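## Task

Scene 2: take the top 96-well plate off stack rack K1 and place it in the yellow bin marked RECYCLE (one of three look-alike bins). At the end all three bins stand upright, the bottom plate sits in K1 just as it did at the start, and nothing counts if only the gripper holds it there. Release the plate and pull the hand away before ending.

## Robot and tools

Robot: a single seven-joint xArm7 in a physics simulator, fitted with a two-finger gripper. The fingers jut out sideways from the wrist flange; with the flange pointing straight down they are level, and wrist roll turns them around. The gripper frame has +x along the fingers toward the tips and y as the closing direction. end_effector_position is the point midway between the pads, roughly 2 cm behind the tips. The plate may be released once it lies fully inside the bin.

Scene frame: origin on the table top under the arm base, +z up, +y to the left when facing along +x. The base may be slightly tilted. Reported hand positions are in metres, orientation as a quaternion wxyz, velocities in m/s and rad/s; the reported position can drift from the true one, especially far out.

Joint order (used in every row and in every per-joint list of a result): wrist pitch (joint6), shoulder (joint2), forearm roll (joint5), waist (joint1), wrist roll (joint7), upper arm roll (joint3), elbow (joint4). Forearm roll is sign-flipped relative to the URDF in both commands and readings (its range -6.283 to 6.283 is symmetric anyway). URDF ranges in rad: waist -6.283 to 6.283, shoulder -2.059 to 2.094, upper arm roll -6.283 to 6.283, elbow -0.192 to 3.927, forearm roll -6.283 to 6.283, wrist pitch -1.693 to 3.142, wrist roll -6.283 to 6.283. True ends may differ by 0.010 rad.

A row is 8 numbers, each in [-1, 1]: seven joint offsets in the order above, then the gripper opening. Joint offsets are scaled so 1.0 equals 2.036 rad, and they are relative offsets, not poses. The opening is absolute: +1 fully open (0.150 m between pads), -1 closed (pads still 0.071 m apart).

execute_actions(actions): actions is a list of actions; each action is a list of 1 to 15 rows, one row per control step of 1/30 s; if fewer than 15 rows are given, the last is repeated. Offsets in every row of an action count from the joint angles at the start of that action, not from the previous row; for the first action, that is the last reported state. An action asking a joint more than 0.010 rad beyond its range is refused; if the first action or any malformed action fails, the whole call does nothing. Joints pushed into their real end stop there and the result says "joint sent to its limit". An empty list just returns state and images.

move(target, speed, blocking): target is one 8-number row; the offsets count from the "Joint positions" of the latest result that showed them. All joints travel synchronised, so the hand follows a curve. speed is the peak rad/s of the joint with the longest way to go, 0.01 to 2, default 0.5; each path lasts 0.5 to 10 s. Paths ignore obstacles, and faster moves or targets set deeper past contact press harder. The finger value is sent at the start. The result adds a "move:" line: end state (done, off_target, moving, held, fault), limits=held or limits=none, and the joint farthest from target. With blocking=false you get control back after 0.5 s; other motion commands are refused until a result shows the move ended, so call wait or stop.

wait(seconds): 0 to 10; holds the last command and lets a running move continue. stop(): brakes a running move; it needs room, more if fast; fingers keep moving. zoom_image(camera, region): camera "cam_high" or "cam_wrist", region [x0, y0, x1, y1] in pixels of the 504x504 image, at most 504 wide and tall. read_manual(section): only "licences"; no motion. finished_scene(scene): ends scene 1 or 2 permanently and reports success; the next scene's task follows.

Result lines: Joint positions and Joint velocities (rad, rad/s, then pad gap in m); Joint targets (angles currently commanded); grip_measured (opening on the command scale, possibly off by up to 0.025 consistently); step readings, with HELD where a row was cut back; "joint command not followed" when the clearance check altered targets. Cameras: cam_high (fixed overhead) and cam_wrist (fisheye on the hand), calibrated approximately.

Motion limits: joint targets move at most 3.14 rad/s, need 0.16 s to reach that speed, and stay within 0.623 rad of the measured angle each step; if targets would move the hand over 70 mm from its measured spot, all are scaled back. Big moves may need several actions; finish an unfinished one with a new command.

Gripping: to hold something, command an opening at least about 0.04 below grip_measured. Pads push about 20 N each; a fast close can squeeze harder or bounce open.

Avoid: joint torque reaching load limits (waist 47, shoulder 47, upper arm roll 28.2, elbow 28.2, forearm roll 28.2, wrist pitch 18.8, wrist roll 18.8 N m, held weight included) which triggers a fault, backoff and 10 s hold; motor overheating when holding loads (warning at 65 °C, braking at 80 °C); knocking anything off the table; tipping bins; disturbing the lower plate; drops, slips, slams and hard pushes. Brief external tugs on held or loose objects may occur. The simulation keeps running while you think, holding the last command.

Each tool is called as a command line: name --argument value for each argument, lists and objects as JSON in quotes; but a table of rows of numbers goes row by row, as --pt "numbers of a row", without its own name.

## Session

execute_actions --actions '[]'

Scene clock: 0.00 s.
end_effector_position=(-0.1227, +0.4486, +0.1719) grip_measured=+1.00 end_effector_quat_wxyz=(+0.818, -0.067, +0.012, +0.571) end_effector_velocity=(+0.000, -0.000, -0.000) end_effector_angular_velocity=(-0.000, -0.000, +0.001)
Joint names: [wrist pitch, shoulder, forearm roll, waist, wrist roll, upper arm roll, elbow]
Joint positions: [ 0.256 -0.764  0.481  1.217  1.794  1.261  0.209  0.15 ]
Joint velocities: [ 0.     0.     0.     0.    -0.     0.    -0.001  0.   ]
Joint targets: [0.256 -0.764 0.481 1.217 1.794 1.261 0.209]
camera_calibration (this result's frames):
cam_wrist: T_world_to_cam=[[0.914278, -0.328142, 0.237527, 0.209829], [-0.0765425, -0.715738, -0.694162, 0.434927], [0.397791, 0.616476, -0.6795, 0.00184111], [0, 0, 0, 1]] pos_world=[-0.159284, 0.379013, 0.253321]

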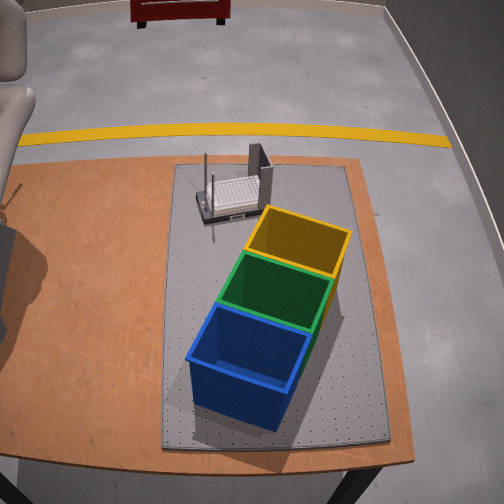

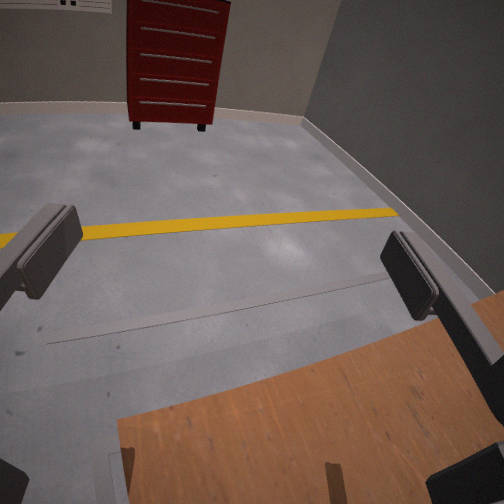

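zoom_image --camera "cam_high" --region '[180, 130, 300, 240]'

zoom_image --camera "cam_high" --region '[220, 190, 370, 340]'

Region (180, 130, 300, 240) of cam_high's 504x504 image, scaled by 4.200, with more detail than that image has; it fills the top 462 rows of this view, and the rest is white.

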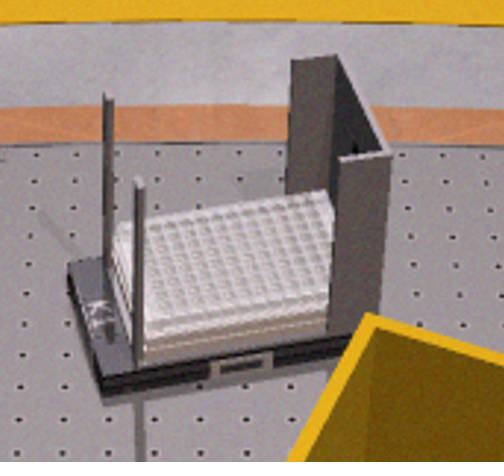

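Region (220, 190, 370, 340) of cam_high's 504x504 image, scaled by 3.360, with more detail than that image has.

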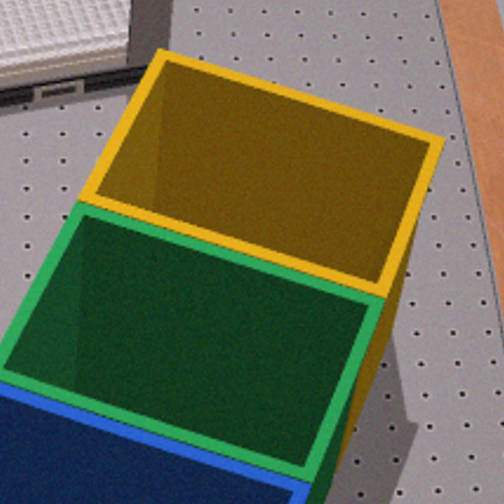

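move --target '[0.1228,-0.0452,-0.1473,0.0472,-0.5108,-0.6582,0.1965,1]' --speed 1.0

Scene clock: 7.47 s.
end_effector_position=(+0.2914, +0.6766, +0.2562) grip_measured=+1.00 end_effector_quat_wxyz=(+0.945, -0.020, -0.019, +0.325) end_effector_velocity=(+0.006, +0.000, +0.004) end_effector_angular_velocity=(+0.008, -0.004, -0.012)
Joint names: [wrist pitch, shoulder, forearm roll, waist, wrist roll, upper arm roll, elbow]
Joint positions: [ 0.506 -0.856  0.181  1.313  0.755 -0.078  0.609  0.15 ]
Joint velocities: [-0.001 -0.002 -0.001 -0.002 -0.001 -0.01   0.006  0.   ]
Joint targets: [0.506 -0.856 0.181 1.313 0.755 -0.079 0.609]
move: done; limits=none; farthest joint: the upper arm roll, 0.001 radians from its target (1.340 radians at the start)
camera_calibration (this result's frames):
cam_wrist: T_world_to_cam=[[0.591675, -0.783087, 0.191563, 0.299625], [-0.393586, -0.487965, -0.779089, 0.648317], [0.703571, 0.385571, -0.596928, -0.200129], [0, 0, 0, 1]] pos_world=[0.218692, 0.628153, 0.328237]

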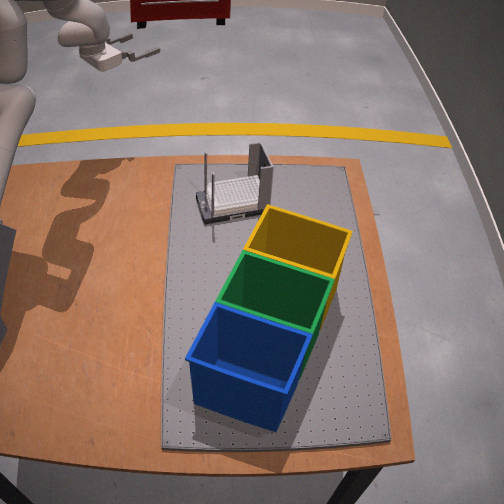

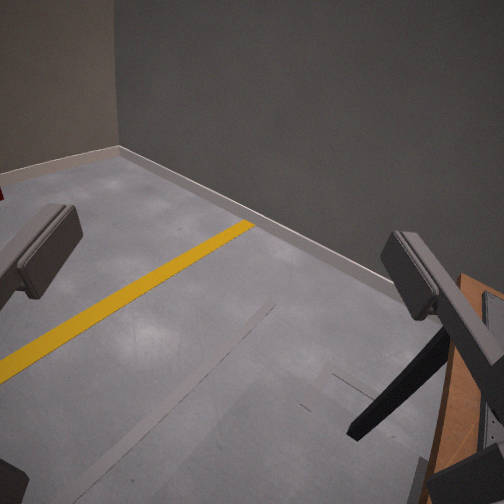

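move --target '[-0.0885,-0.045,-0.0889,0.047,-0.5103,-0.6587,-0.0789,1]' --speed 0.9

wait --seconds 0

zoom_image --camera "cam_wrist" --region '[80, 224, 360, 504]'

Scene clock: 9.73 s.
end_effector_position=(+0.5479, +0.2415, +0.2192) grip_measured=+1.00 end_effector_quat_wxyz=(+0.992, -0.001, +0.001, +0.129) end_effector_velocity=(+0.000, -0.005, +0.001) end_effector_angular_velocity=(+0.000, -0.001, -0.010)
Joint names: [wrist pitch, shoulder, forearm roll, waist, wrist roll, upper arm roll, elbow]
Joint positions: [ 0.326 -0.947  0.001  1.409 -0.284 -1.417  0.448  0.15 ]
Joint velocities: [ 0.    -0.001 -0.001 -0.001 -0.    -0.008 -0.     0.   ]
Joint targets: [0.326 -0.947 0.000 1.409 -0.284 -1.419 0.448]
move: done; limits=none; farthest joint: the upper arm roll, 0.002 radians from its target (1.340 radians at the start)
camera_calibration (this result's frames):
cam_wrist: T_world_to_cam=[[0.241379, -0.959737, 0.143667, 0.0593517], [-0.5816, -0.261581, -0.770271, 0.554602], [0.776838, 0.10237, -0.621324, -0.201355], [0, 0, 0, 1]] pos_world=[0.46465, 0.222648, 0.29356]

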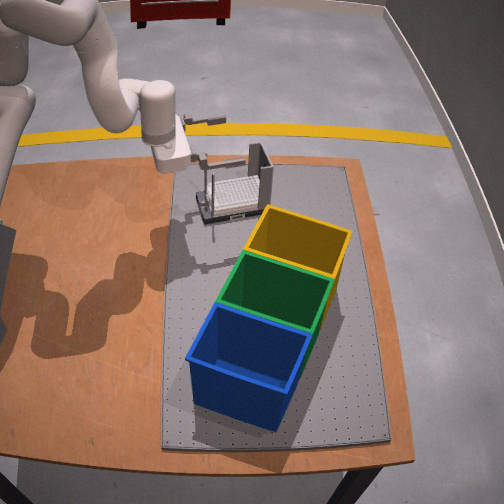

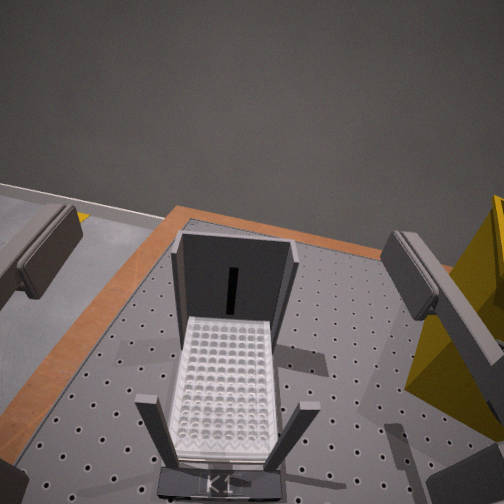

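Scene clock: 9.73 s.
end_effector_position=(+0.5479, +0.2415, +0.2192) grip_measured=+1.00 end_effector_quat_wxyz=(+0.992, -0.001, +0.001, +0.129) end_effector_velocity=(+0.000, -0.005, +0.001) end_effector_angular_velocity=(+0.000, -0.001, -0.010)
Joint names: [wrist pitch, shoulder, forearm roll, waist, wrist roll, upper arm roll, elbow]
Joint positions: [ 0.326 -0.947  0.001  1.409 -0.284 -1.417  0.448  0.15 ]
Joint velocities: [ 0.    -0.001 -0.001 -0.001 -0.    -0.008 -0.     0.   ]
Joint targets: [0.326 -0.947 0.000 1.409 -0.284 -1.419 0.448]
camera_calibration (this result's frames):
cam_wrist: T_world_to_cam=[[0.241379, -0.959737, 0.143667, 0.0593517], [-0.5816, -0.261581, -0.770271, 0.554602], [0.776838, 0.10237, -0.621324, -0.201355], [0, 0, 0, 1]] pos_world=[0.46465, 0.222648, 0.29356]

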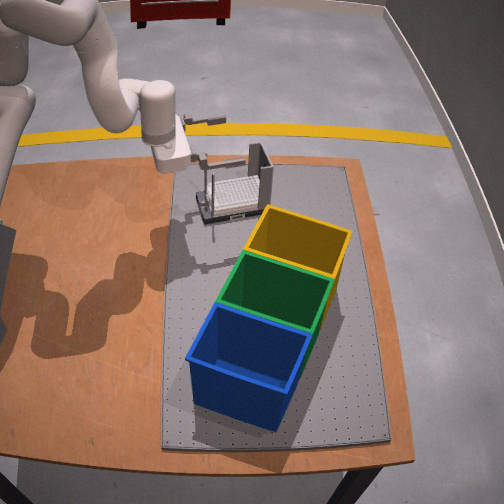

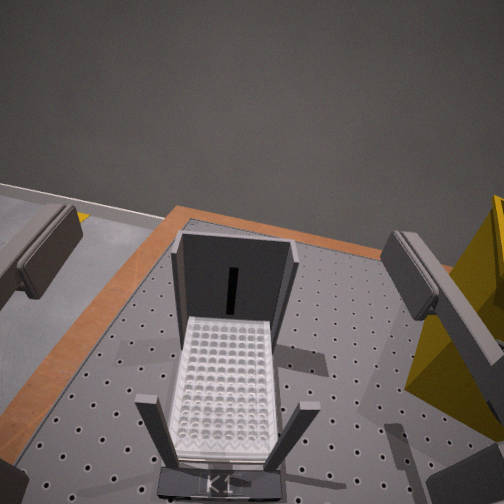

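Region (80, 224, 360, 504) of cam_wrist's 504x504 image, scaled by 1.800, with more detail than that image has.

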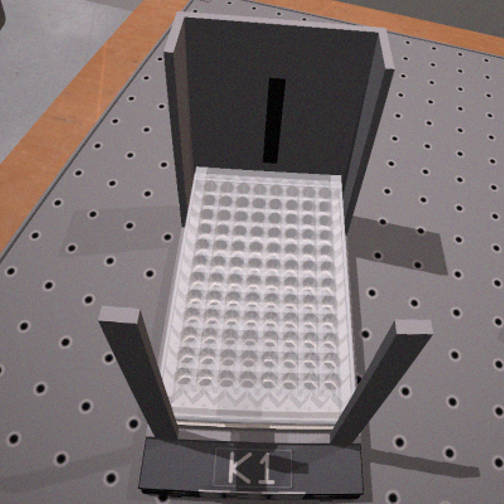

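move --target '[-0.1151,0.0043,-0.0005,0.1712,-0.0055,-0.1078,0.0237,1]' --speed 0.4

move --target '[-0.0795,-0.0182,0,0.1452,0,-0.084,0.0403,0.2]' --speed 0.35

zoom_image --camera "cam_wrist" --region '[60, 170, 400, 470]'

Scene clock: 12.57 s.
end_effector_position=(+0.5494, +0.2360, +0.1499) grip_measured=+1.00 end_effector_quat_wxyz=(+0.992, -0.001, -0.000, +0.127) end_effector_velocity=(-0.001, +0.001, -0.002) end_effector_angular_velocity=(+0.000, +0.004, +0.002)
Joint names: [wrist pitch, shoulder, forearm roll, waist, wrist roll, upper arm roll, elbow]
Joint positions: [ 0.092 -0.938 -0.     1.757 -0.295 -1.637  0.497  0.15 ]
Joint velocities: [-0.     0.     0.     0.002 -0.     0.    -0.002  0.   ]
Joint targets: [0.092 -0.938 -0.000 1.758 -0.295 -1.637 0.496]
move: done; limits=none; farthest joint: the waist, 0.000 radians from its target (0.348 radians at the start)
camera_calibration (this result's frames):
cam_wrist: T_world_to_cam=[[0.237507, -0.960672, 0.14387, 0.0659059], [-0.581353, -0.259231, -0.771251, 0.500101], [0.778215, 0.0995383, -0.620059, -0.245319], [0, 0, 0, 1]] pos_world=[0.465993, 0.217374, 0.224109]

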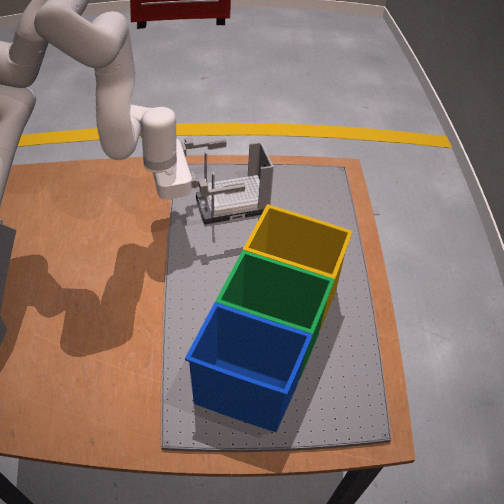

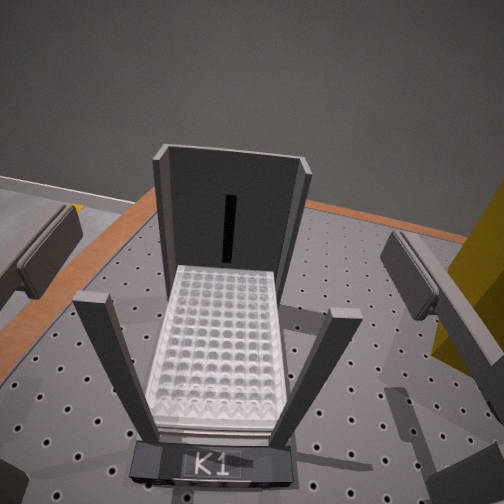

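Scene clock: 13.80 s.
end_effector_position=(+0.5495, +0.2358, +0.0901) grip_measured=+0.20 end_effector_quat_wxyz=(+0.992, -0.001, -0.000, +0.127) end_effector_velocity=(-0.001, +0.001, -0.001) end_effector_angular_velocity=(+0.001, +0.004, +0.001)
Joint names: [wrist pitch, shoulder, forearm roll, waist, wrist roll, upper arm roll, elbow]
Joint positions: [-0.07  -0.975 -0.     2.052 -0.295 -1.808  0.579  0.118]
Joint velocities: [ 0.    -0.    -0.001  0.002  0.     0.    -0.002 -0.   ]
Joint targets: [-0.070 -0.976 -0.000 2.053 -0.295 -1.808 0.579]
move: done; limits=none; farthest joint: the waist, 0.001 radians from its target (0.295 radians at the start)
camera_calibration (this result's frames):
cam_wrist: T_world_to_cam=[[0.237327, -0.96067, 0.144185, 0.0743831], [-0.581113, -0.259337, -0.771396, 0.453849], [0.778449, 0.0992853, -0.619806, -0.28258], [0, 0, 0, 1]] pos_world=[0.466059, 0.217214, 0.164228]

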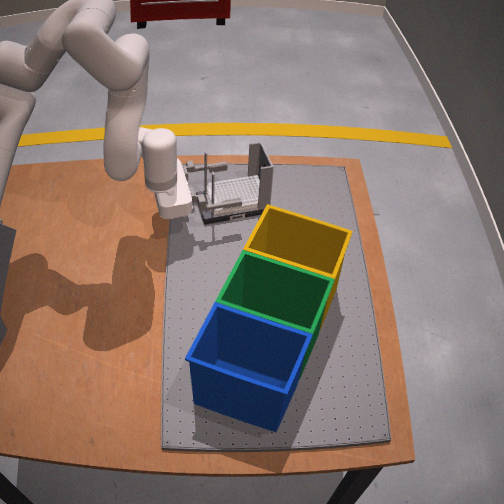

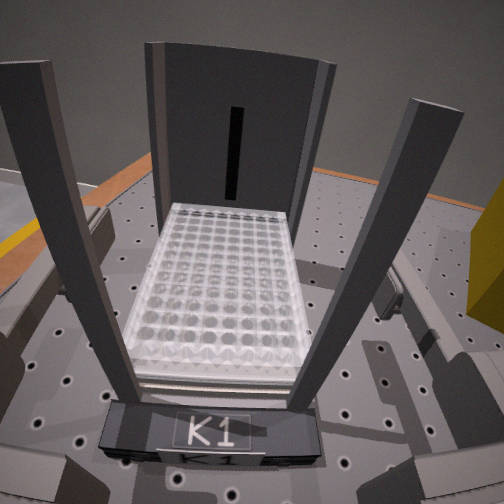

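Region (60, 170, 400, 470) of cam_wrist's 504x504 image, scaled by 1.482, with more detail than that image has; it fills the top 445 rows of this view, and the rest is white.

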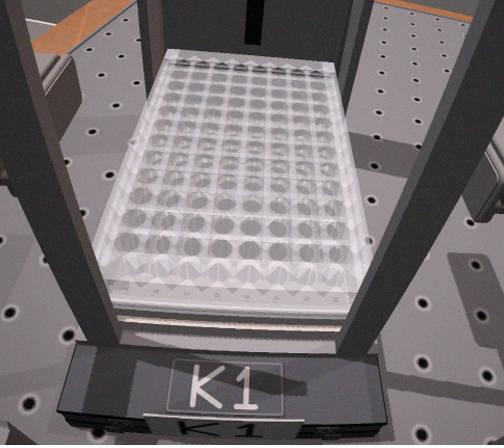

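zoom_image --camera "cam_wrist" --region '[110, 330, 330, 420]'

Region (110, 330, 330, 420) of cam_wrist's 504x504 image, scaled by 2.291, with more detail than that image has; it fills the top 206 rows of this view, and the rest is white.

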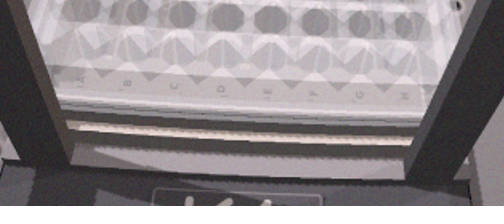

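move --target '[-0.0394,-0.0157,0,0.083,0.0061,-0.0403,0.0308,-0.3]' --speed 0.2

zoom_image --camera "cam_wrist" --region '[80, 180, 230, 380]'

zoom_image --camera "cam_wrist" --region '[230, 190, 390, 390]'

Scene clock: 16.20 s.
end_effector_position=(+0.5478, +0.2407, +0.0530) grip_measured=-0.30 end_effector_quat_wxyz=(+0.992, -0.000, +0.000, +0.127) end_effector_velocity=(-0.000, +0.000, -0.000) end_effector_angular_velocity=(+0.000, +0.001, -0.001)
Joint names: [wrist pitch, shoulder, forearm roll, waist, wrist roll, upper arm roll, elbow]
Joint positions: [-0.151 -1.007 -0.001  2.221 -0.283 -1.89   0.641  0.099]
Joint velocities: [ 0.    -0.     0.     0.     0.001  0.    -0.    -0.   ]
Joint targets: [-0.151 -1.007 -0.000 2.221 -0.283 -1.890 0.641]
move: done; limits=none; farthest joint: the forearm roll, 0.001 radians from its target (0.000 radians at the start)
camera_calibration (this result's frames):
cam_wrist: T_world_to_cam=[[0.238171, -0.960617, 0.143144, 0.0844337], [-0.581929, -0.259146, -0.770845, 0.425919], [0.777582, 0.100293, -0.620732, -0.304373], [0, 0, 0, 1]] pos_world=[0.46442, 0.22201, 0.127298]

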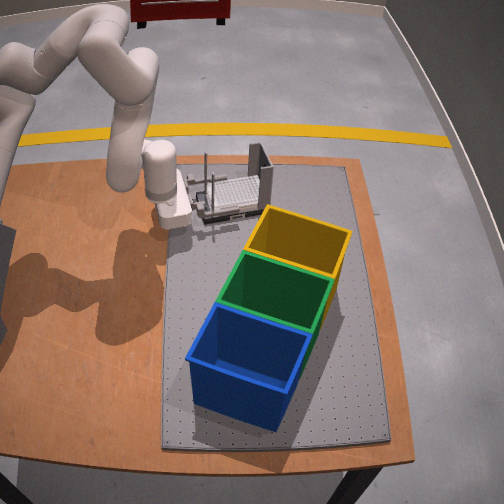

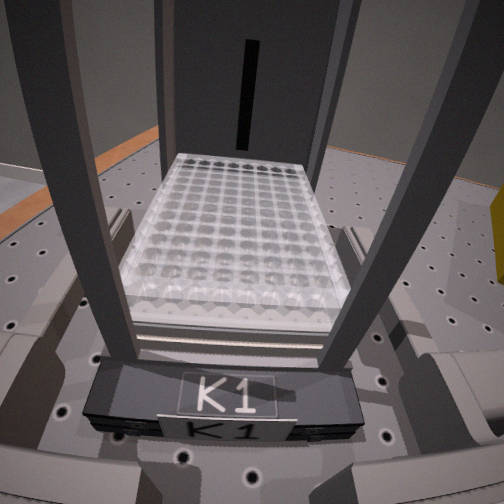

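Region (80, 180, 230, 380) of cam_wrist's 504x504 image, scaled by 2.520, with more detail than that image has; it fills the left 378 columns of this view, and the rest is white.

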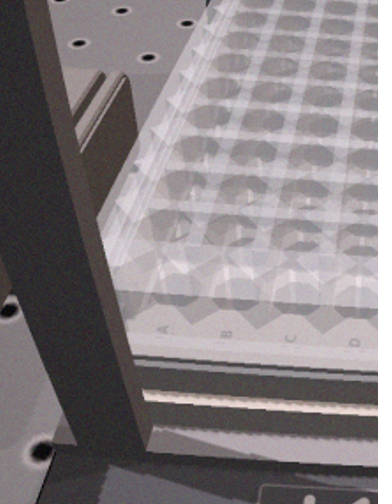

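Region (230, 190, 390, 390) of cam_wrist's 504x504 image, scaled by 2.520, with more detail than that image has; it fills the left 403 columns of this view, and the rest is white.

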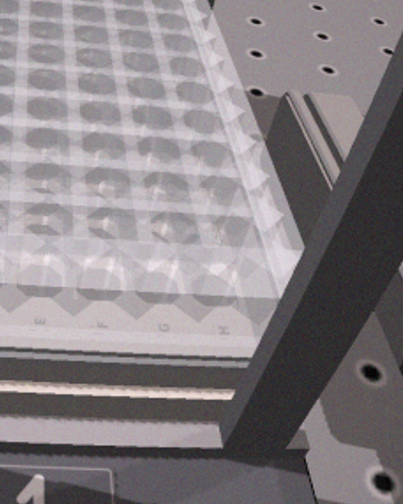

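execute_actions --actions '[[[0,0,0,0,0,0,0,-0.4],[0,0,0,0,0,0,0,-0.48],[0,0,0,0,0,0,0,-0.53],[0,0,0,0,0,0,0,-0.56],[0,0,0,0,0,0,0,-0.58],[0,0,0,0,0,0,0,-0.60],[0,0,0,0,0,0,0,-0.62],[0,0,0,0,0,0,0,-0.64],[0,0,0,0,0,0,0,-0.66],[0,0,0,0,0,0,0,-0.68],[0,0,0,0,0,0,0,-0.70],[0,0,0,0,0,0,0,-0.72],[0,0,0,0,0,0,0,-0.74],[0,0,0,0,0,0,0,-0.76],[0,0,0,0,0,0,0,-0.78]]]'

Scene clock: 17.30 s.
end_effector_position=(+0.5478, +0.2407, +0.0530) grip_measured=-0.61 end_effector_quat_wxyz=(+0.992, -0.000, +0.000, +0.127) end_effector_velocity=(-0.000, +0.000, -0.000) end_effector_angular_velocity=(+0.000, +0.001, +0.001)
Joint names: [wrist pitch, shoulder, forearm roll, waist, wrist roll, upper arm roll, elbow]
Joint positions: [-0.151 -1.007 -0.     2.221 -0.283 -1.89   0.641  0.086]
Joint velocities: [ 0.    -0.    -0.     0.001 -0.001 -0.     0.    -0.   ]
Joint targets: [-0.151 -1.007 -0.001 2.221 -0.283 -1.890 0.641]
Step readings (joint positions):
0: [-0.151 -1.007 -0.000 2.221 -0.283 -1.890 0.641]
1: [-0.151 -1.007 -0.000 2.221 -0.283 -1.890 0.641]
2: [-0.151 -1.007 -0.000 2.221 -0.283 -1.890 0.641]
4: [-0.151 -1.007 -0.001 2.221 -0.283 -1.890 0.641]
8: [-0.151 -1.007 -0.000 2.221 -0.283 -1.890 0.641]
15: Joint positions above
camera_calibration (this result's frames):
cam_wrist: T_world_to_cam=[[0.238206, -0.96061, 0.143128, 0.0844319], [-0.581906, -0.259153, -0.77086, 0.425919], [0.777588, 0.100336, -0.620717, -0.304388], [0, 0, 0, 1]] pos_world=[0.464421, 0.222026, 0.1273]

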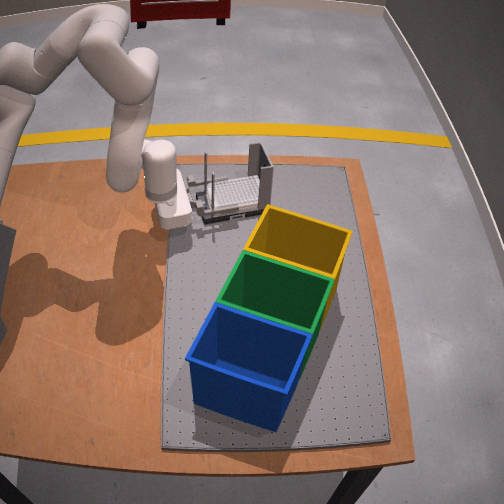

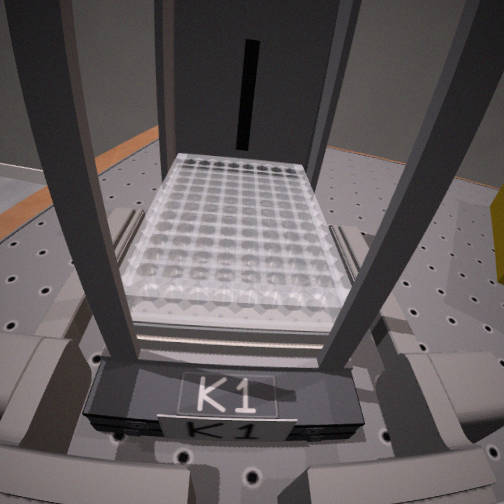

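move --target '[0.0304,0.0162,0,-0.0668,0,0.0366,-0.0277,-0.78]' --speed 0.15

move --target '[0.036,0.012,0,-0.0712,0,0.0407,-0.0235,-0.78]' --speed 0.2

Scene clock: 19.37 s.
end_effector_position=(+0.5480, +0.2406, +0.0832) grip_measured=-0.61 end_effector_quat_wxyz=(+0.992, -0.000, +0.000, +0.127) end_effector_velocity=(-0.001, +0.000, -0.000) end_effector_angular_velocity=(+0.000, +0.001, +0.001)
Joint names: [wrist pitch, shoulder, forearm roll, waist, wrist roll, upper arm roll, elbow]
Joint positions: [-0.089 -0.974 -0.001  2.085 -0.283 -1.815  0.585  0.086]
Joint velocities: [ 0.     0.001  0.001 -0.     0.     0.001 -0.001 -0.   ]
Joint targets: [-0.089 -0.974 -0.000 2.085 -0.283 -1.815 0.585]
move: done; limits=none; farthest joint: the elbow, 0.001 radians from its target (0.057 radians at the start)
camera_calibration (this result's frames):
cam_wrist: T_world_to_cam=[[0.237905, -0.960648, 0.143372, 0.0801121], [-0.581521, -0.259107, -0.771166, 0.449089], [0.777968, 0.10009, -0.62028, -0.286031], [0, 0, 0, 1]] pos_world=[0.464619, 0.221951, 0.157417]

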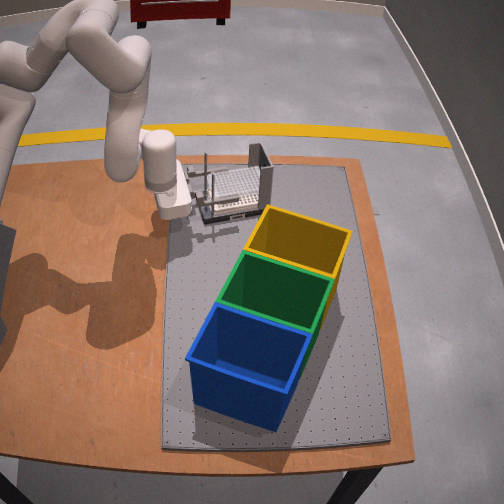

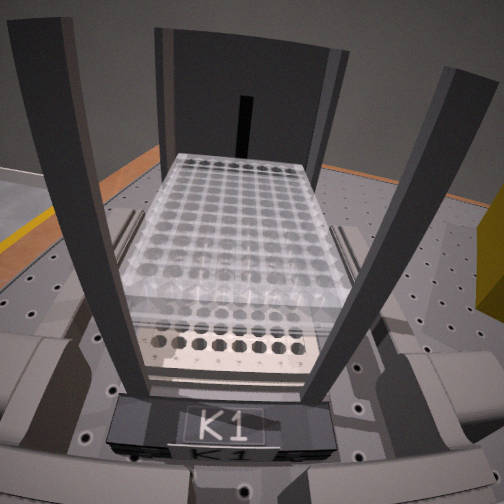

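Scene clock: 20.40 s.
end_effector_position=(+0.5482, +0.2404, +0.1133) grip_measured=-0.61 end_effector_quat_wxyz=(+0.992, -0.000, -0.000, +0.127) end_effector_velocity=(+0.000, +0.000, +0.000) end_effector_angular_velocity=(-0.000, -0.001, +0.000)
Joint names: [wrist pitch, shoulder, forearm roll, waist, wrist roll, upper arm roll, elbow]
Joint positions: [-0.016 -0.95  -0.001  1.94  -0.283 -1.733  0.538  0.086]
Joint velocities: [ 0.     0.    -0.001 -0.    -0.001  0.     0.001  0.   ]
Joint targets: [-0.016 -0.950 -0.001 1.940 -0.283 -1.732 0.538]
move: done; limits=none; farthest joint: the elbow, 0.001 radians from its target (0.048 radians at the start)
camera_calibration (this result's frames):
cam_wrist: T_world_to_cam=[[0.237382, -0.960759, 0.143501, 0.075894], [-0.581307, -0.258848, -0.771414, 0.472218], [0.778288, 0.0997015, -0.619942, -0.267597], [0, 0, 0, 1]] pos_world=[0.464755, 0.221829, 0.187491]

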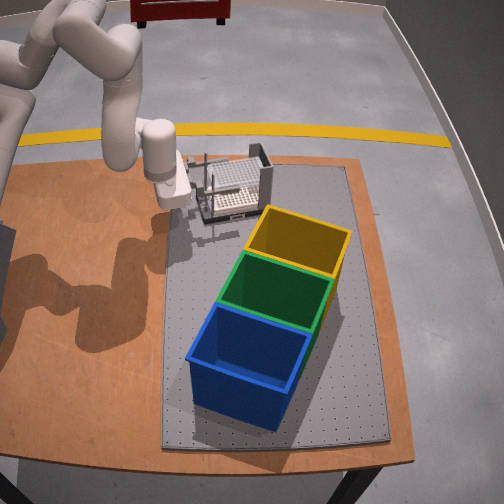

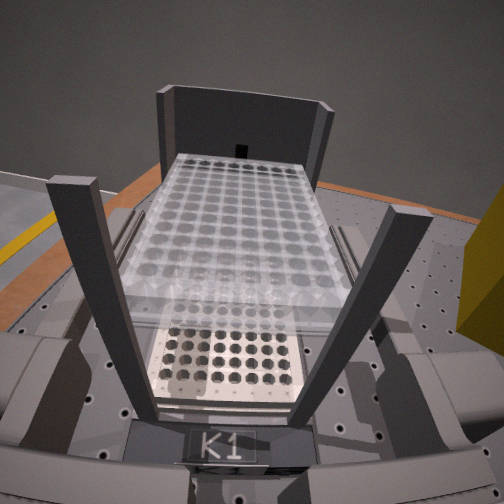

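move --target '[0.0419,0.0072,0,-0.0742,0,0.0438,-0.0192,-0.78]' --speed 0.2

move --target '[0.0464,0.0016,0,-0.0752,0,0.0447,-0.0142,-0.78]' --speed 0.2

Scene clock: 21.67 s.
end_effector_position=(+0.5481, +0.2406, +0.1432) grip_measured=-0.61 end_effector_quat_wxyz=(+0.992, -0.000, +0.000, +0.127) end_effector_velocity=(-0.001, -0.000, -0.000) end_effector_angular_velocity=(+0.000, +0.002, -0.001)
Joint names: [wrist pitch, shoulder, forearm roll, waist, wrist roll, upper arm roll, elbow]
Joint positions: [ 0.069 -0.935 -0.001  1.789 -0.283 -1.644  0.499  0.086]
Joint velocities: [ 0.001 -0.    -0.001 -0.     0.001  0.    -0.002  0.   ]
Joint targets: [0.070 -0.935 -0.001 1.789 -0.283 -1.643 0.499]
move: done; limits=none; farthest joint: the waist, 0.000 radians from its target (0.151 radians at the start)
camera_calibration (this result's frames):
cam_wrist: T_world_to_cam=[[0.237582, -0.960727, 0.143383, 0.0716408], [-0.581768, -0.25894, -0.771036, 0.49543], [0.777882, 0.0997692, -0.62044, -0.248748], [0, 0, 0, 1]] pos_world=[0.464701, 0.221931, 0.217389]

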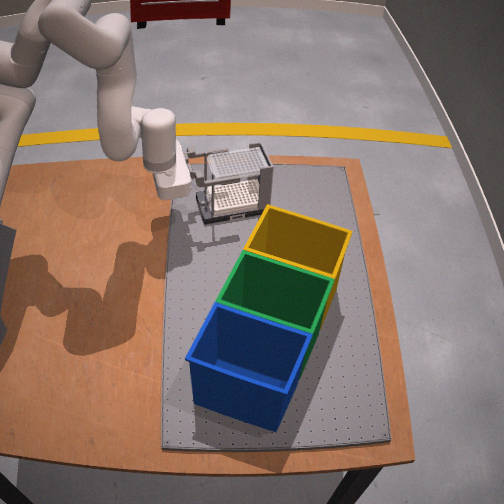

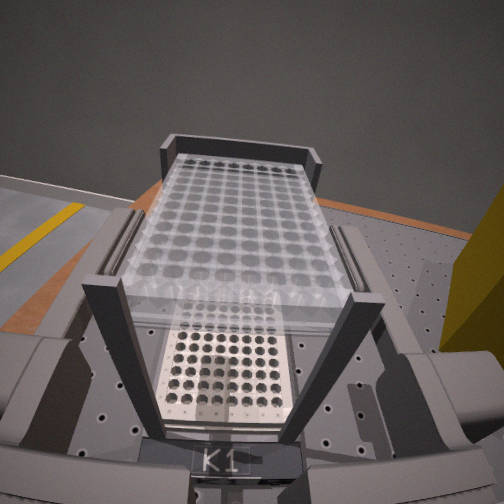

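Scene clock: 22.83 s.
end_effector_position=(+0.5480, +0.2406, +0.1731) grip_measured=-0.61 end_effector_quat_wxyz=(+0.992, -0.000, +0.000, +0.127) end_effector_velocity=(+0.000, -0.001, +0.000) end_effector_angular_velocity=(-0.001, +0.000, -0.001)
Joint names: [wrist pitch, shoulder, forearm roll, waist, wrist roll, upper arm roll, elbow]
Joint positions: [ 0.163 -0.932 -0.001  1.636 -0.283 -1.553  0.47   0.086]
Joint velocities: [ 0.001  0.     0.    -0.001  0.    -0.001  0.     0.   ]
Joint targets: [0.164 -0.932 -0.001 1.636 -0.283 -1.553 0.470]
move: done; limits=none; farthest joint: the waist, 0.000 radians from its target (0.153 radians at the start)
camera_calibration (this result's frames):
cam_wrist: T_world_to_cam=[[0.237603, -0.960746, 0.143217, 0.0674199], [-0.581805, -0.258825, -0.771046, 0.518501], [0.777848, 0.0998788, -0.620465, -0.230122], [0, 0, 0, 1]] pos_world=[0.464647, 0.221959, 0.24735]

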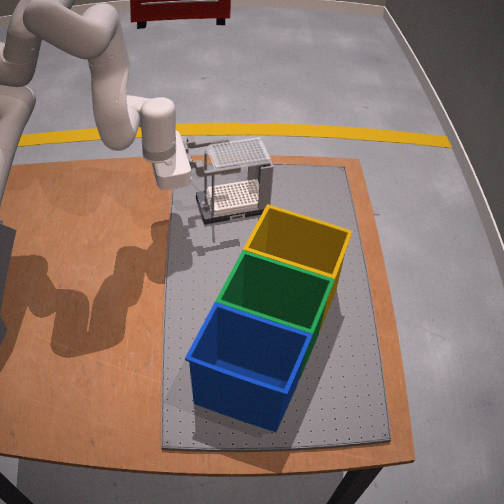

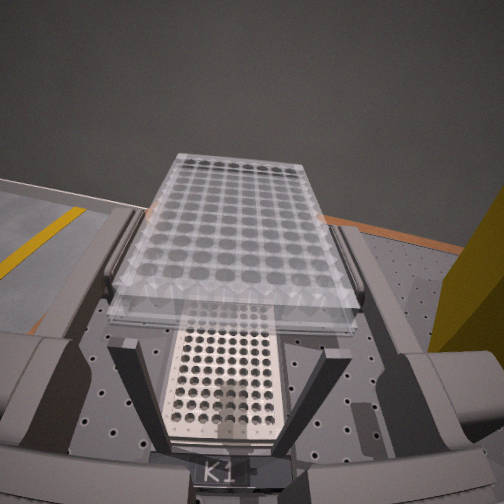

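move --target '[0.08,-0.0077,0,-0.1117,0,0.0657,-0.0106,-0.78]' --speed 0.35

move --target '[0.5494,0,0.7998,0,-0.4249,0,0.4674,-0.78]' --speed 0.7

Scene clock: 25.23 s.
end_effector_position=(+0.5482, +0.2404, +0.2194) grip_measured=-0.61 end_effector_quat_wxyz=(+0.992, -0.000, +0.001, +0.127) end_effector_velocity=(+0.001, -0.001, +0.002) end_effector_angular_velocity=(-0.000, -0.004, -0.002)
Joint names: [wrist pitch, shoulder, forearm roll, waist, wrist roll, upper arm roll, elbow]
Joint positions: [ 0.326 -0.948 -0.001  1.409 -0.283 -1.419  0.449  0.086]
Joint velocities: [-0.    -0.    -0.    -0.002  0.001 -0.     0.002  0.   ]
Joint targets: [0.326 -0.948 -0.001 1.409 -0.283 -1.419 0.449]
move: done; limits=none; farthest joint: the waist, 0.001 radians from its target (0.227 radians at the start)
camera_calibration (this result's frames):
cam_wrist: T_world_to_cam=[[0.237319, -0.960844, 0.143033, 0.0607812], [-0.582638, -0.258603, -0.770491, 0.554473], [0.777311, 0.0995152, -0.621196, -0.200992], [0, 0, 0, 1]] pos_world=[0.464866, 0.221791, 0.293668]

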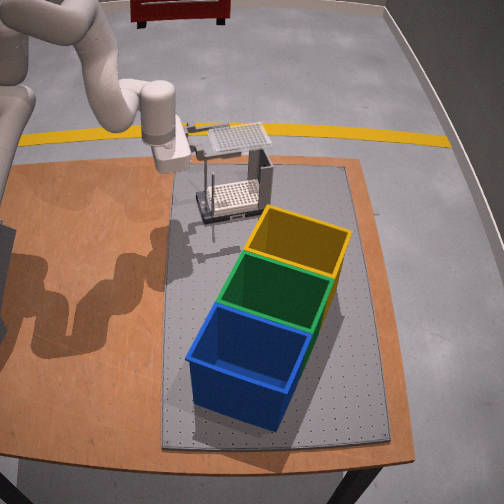

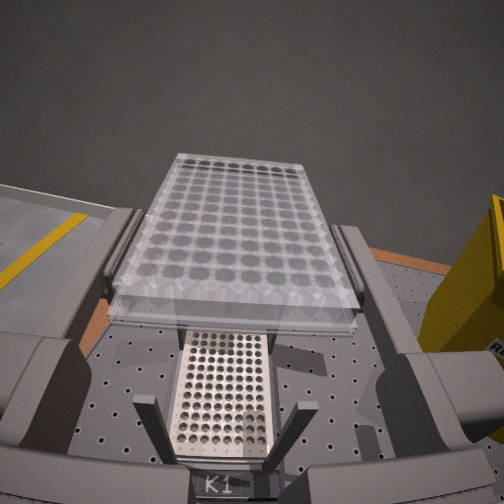

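Scene clock: 28.03 s.
end_effector_position=(+0.6028, +0.0625, +0.4731) grip_measured=-0.61 end_effector_quat_wxyz=(-0.499, +0.560, -0.442, -0.492) end_effector_velocity=(-0.000, -0.005, +0.006) end_effector_angular_velocity=(-0.004, -0.011, -0.008)
Joint names: [wrist pitch, shoulder, forearm roll, waist, wrist roll, upper arm roll, elbow]
Joint positions: [ 1.444 -0.948  1.627  1.41  -1.147 -1.419  1.399  0.086]
Joint velocities: [ 0.002 -0.002  0.003 -0.005 -0.001 -0.004  0.008  0.   ]
Joint targets: [1.445 -0.948 1.627 1.409 -1.147 -1.419 1.400]
move: done; limits=none; farthest joint: the waist, 0.001 radians from its target (0.000 radians at the start)
camera_calibration (this result's frames):
cam_wrist: T_world_to_cam=[[0.958951, 0.251624, 0.130764, -0.664362], [0.108981, -0.752732, 0.649244, -0.321865], [0.261795, -0.608342, -0.749255, 0.347451], [0, 0, 0, 1]] pos_world=[0.581207, 0.13626, 0.556173]

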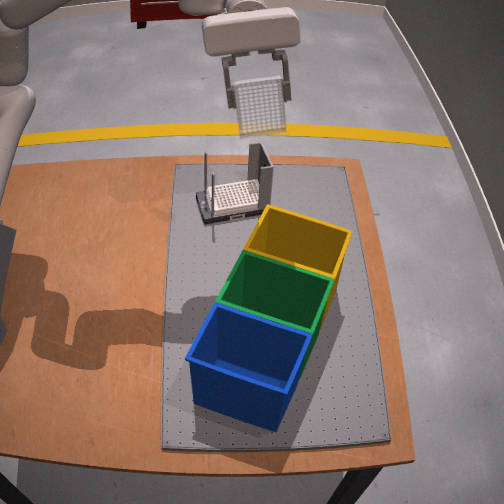

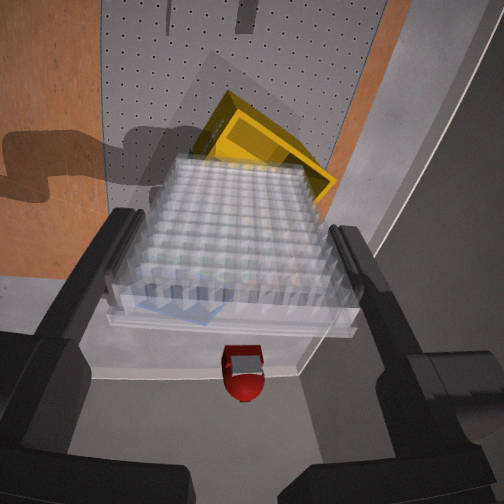

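move --target '[0,-0.0677,0,0.3369,-0.0005,-0.2586,0.2308,-0.78]' --speed 0.5

zoom_image --camera "cam_wrist" --region '[60, 0, 440, 300]'

Scene clock: 30.17 s.
end_effector_position=(+0.6859, -0.0453, +0.3207) grip_measured=-0.61 end_effector_quat_wxyz=(+0.512, -0.488, +0.513, +0.487) end_effector_velocity=(-0.001, +0.004, -0.010) end_effector_angular_velocity=(+0.008, +0.014, +0.004)
Joint names: [wrist pitch, shoulder, forearm roll, waist, wrist roll, upper arm roll, elbow]
Joint positions: [ 1.445 -1.085  1.627  2.095 -1.148 -1.945  1.869  0.086]
Joint velocities: [-0.001 -0.003 -0.002  0.009  0.     0.002 -0.008  0.   ]
Joint targets: [1.444 -1.085 1.627 2.096 -1.148 -1.945 1.869]
move: done; limits=none; farthest joint: the waist, 0.001 radians from its target (0.686 radians at the start)
camera_calibration (this result's frames):
cam_wrist: T_world_to_cam=[[0.995648, 0.0923282, 0.0126921, -0.691555], [0.0638373, -0.774861, 0.6289, -0.27667], [0.0678998, -0.625352, -0.777383, 0.287239], [0, 0, 0, 1]] pos_world=[0.686704, 0.0290948, 0.40607]

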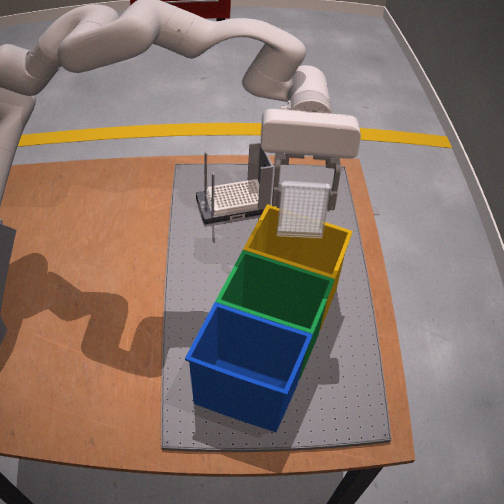

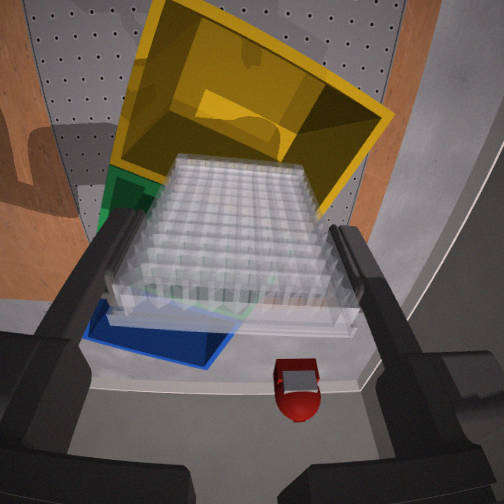

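Region (60, 0, 440, 300) of cam_wrist's 504x504 image, scaled by 1.326, with more detail than that image has; it fills the top 398 rows of this view, and the rest is white.

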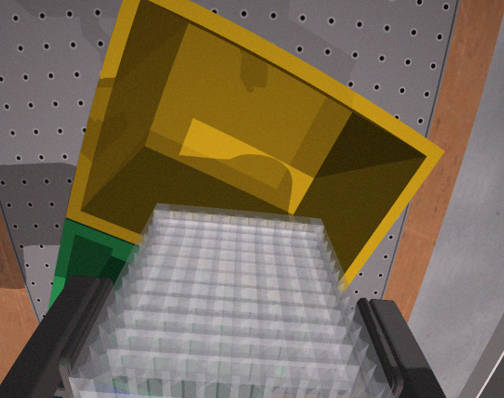

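move --target '[0.0073,-0.0203,0.0077,0.0593,0.0757,-0.0245,-0.0194,-0.78]' --speed 0.18

Scene clock: 32.97 s.
end_effector_position=(+0.6861, -0.0431, +0.2308) grip_measured=-0.61 end_effector_quat_wxyz=(+0.512, -0.488, +0.513, +0.486) end_effector_velocity=(-0.002, +0.003, -0.006) end_effector_angular_velocity=(+0.006, +0.011, +0.003)
Joint names: [wrist pitch, shoulder, forearm roll, waist, wrist roll, upper arm roll, elbow]
Joint positions: [ 1.459 -1.126  1.643  2.215 -0.994 -1.995  1.83   0.086]
Joint velocities: [-0.001 -0.002 -0.001  0.005 -0.     0.002 -0.006 -0.   ]
Joint targets: [1.459 -1.126 1.643 2.215 -0.994 -1.995 1.830]
move: done; limits=none; farthest joint: the waist, 0.001 radians from its target (0.120 radians at the start)
camera_calibration (this result's frames):
cam_wrist: T_world_to_cam=[[0.995674, 0.092051, 0.0126666, -0.69084], [0.0636204, -0.774719, 0.629097, -0.218334], [0.0677221, -0.62557, -0.777223, 0.218778], [0, 0, 0, 1]] pos_world=[0.686925, 0.0313062, 0.316144]

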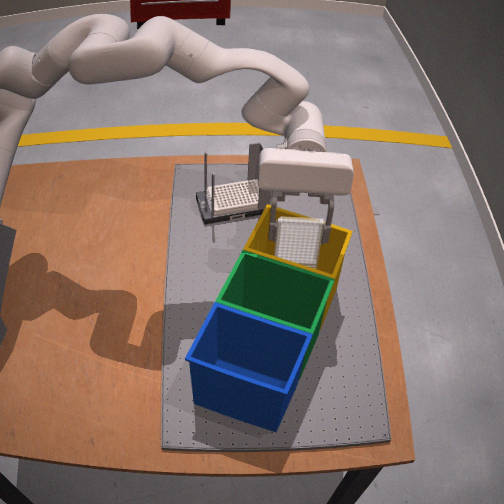

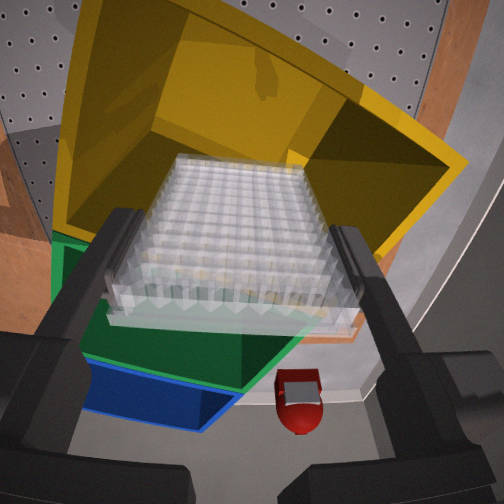

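move --target '[0.0062,-0.0417,0.0065,0.0925,0.0671,-0.0357,0.027,-0.78]' --speed 0.14

Scene clock: 35.13 s.
end_effector_position=(+0.6860, -0.0433, +0.1277) grip_measured=-0.61 end_effector_quat_wxyz=(+0.512, -0.487, +0.513, +0.486) end_effector_velocity=(-0.003, +0.002, -0.005) end_effector_angular_velocity=(+0.005, +0.009, +0.001)
Joint names: [wrist pitch, shoulder, forearm roll, waist, wrist roll, upper arm roll, elbow]
Joint positions: [ 1.472 -1.211  1.656  2.402 -0.858 -2.068  1.886  0.086]
Joint velocities: [-0.    -0.002 -0.001  0.004 -0.     0.001 -0.005  0.   ]
Joint targets: [1.472 -1.211 1.656 2.403 -0.858 -2.068 1.885]
move: done; limits=none; farthest joint: the waist, 0.001 radians from its target (0.188 radians at the start)
camera_calibration (this result's frames):
cam_wrist: T_world_to_cam=[[0.995745, 0.0913346, 0.0122609, -0.689428], [0.0633026, -0.774609, 0.629265, -0.153383], [0.066971, -0.625811, -0.777094, 0.13898], [0, 0, 0, 1]] pos_world=[0.686896, 0.0311319, 0.212972]

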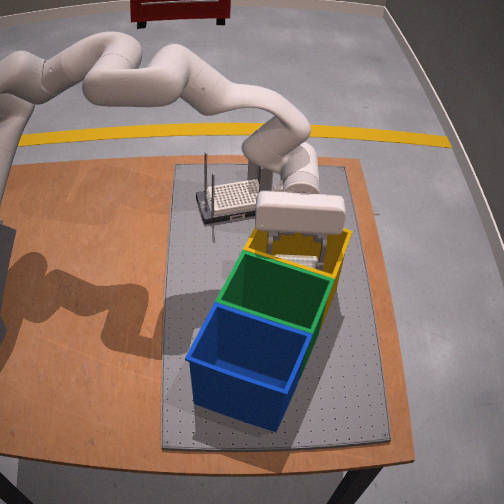

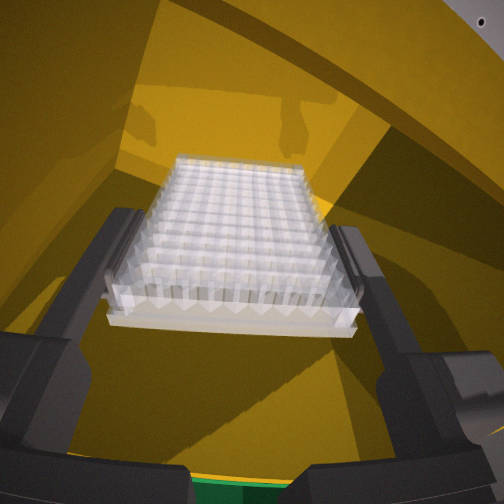

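move --target '[0,0,0,0.0005,0,0,-0.0005,-0.38]'

Scene clock: 35.90 s.
end_effector_position=(+0.6856, -0.0428, +0.1267) grip_measured=-0.38 end_effector_quat_wxyz=(+0.512, -0.487, +0.513, +0.487) end_effector_velocity=(-0.000, -0.000, -0.000) end_effector_angular_velocity=(+0.001, +0.001, -0.000)
Joint names: [wrist pitch, shoulder, forearm roll, waist, wrist roll, upper arm roll, elbow]
Joint positions: [ 1.472 -1.211  1.656  2.403 -0.858 -2.068  1.885  0.095]
Joint velocities: [-0.    -0.001 -0.     0.    -0.     0.    -0.    -0.   ]
Joint targets: [1.472 -1.211 1.656 2.403 -0.858 -2.068 1.885]
move: done; limits=none; farthest joint: the waist, 0.000 radians from its target (0.000 radians at the start)
camera_calibration (this result's frames):
cam_wrist: T_world_to_cam=[[0.995714, 0.0918847, 0.0105224, -0.688779], [0.0648545, -0.774814, 0.628853, -0.153424], [0.0659349, -0.625476, -0.777453, 0.139342], [0, 0, 0, 1]] pos_world=[0.68659, 0.0315681, 0.21206]

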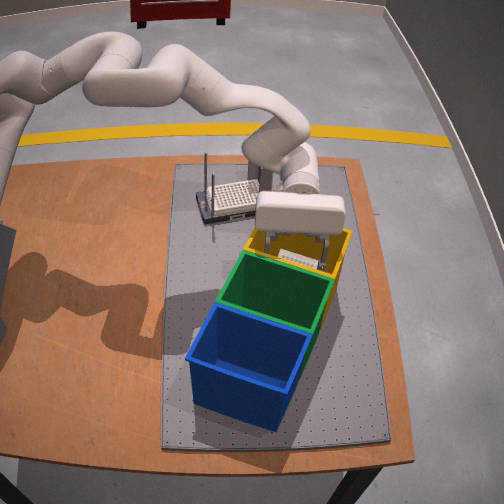

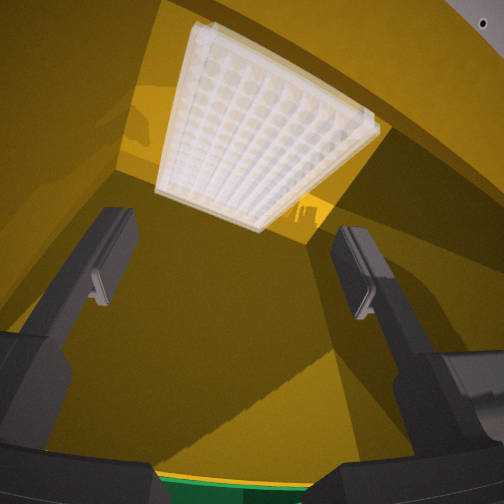

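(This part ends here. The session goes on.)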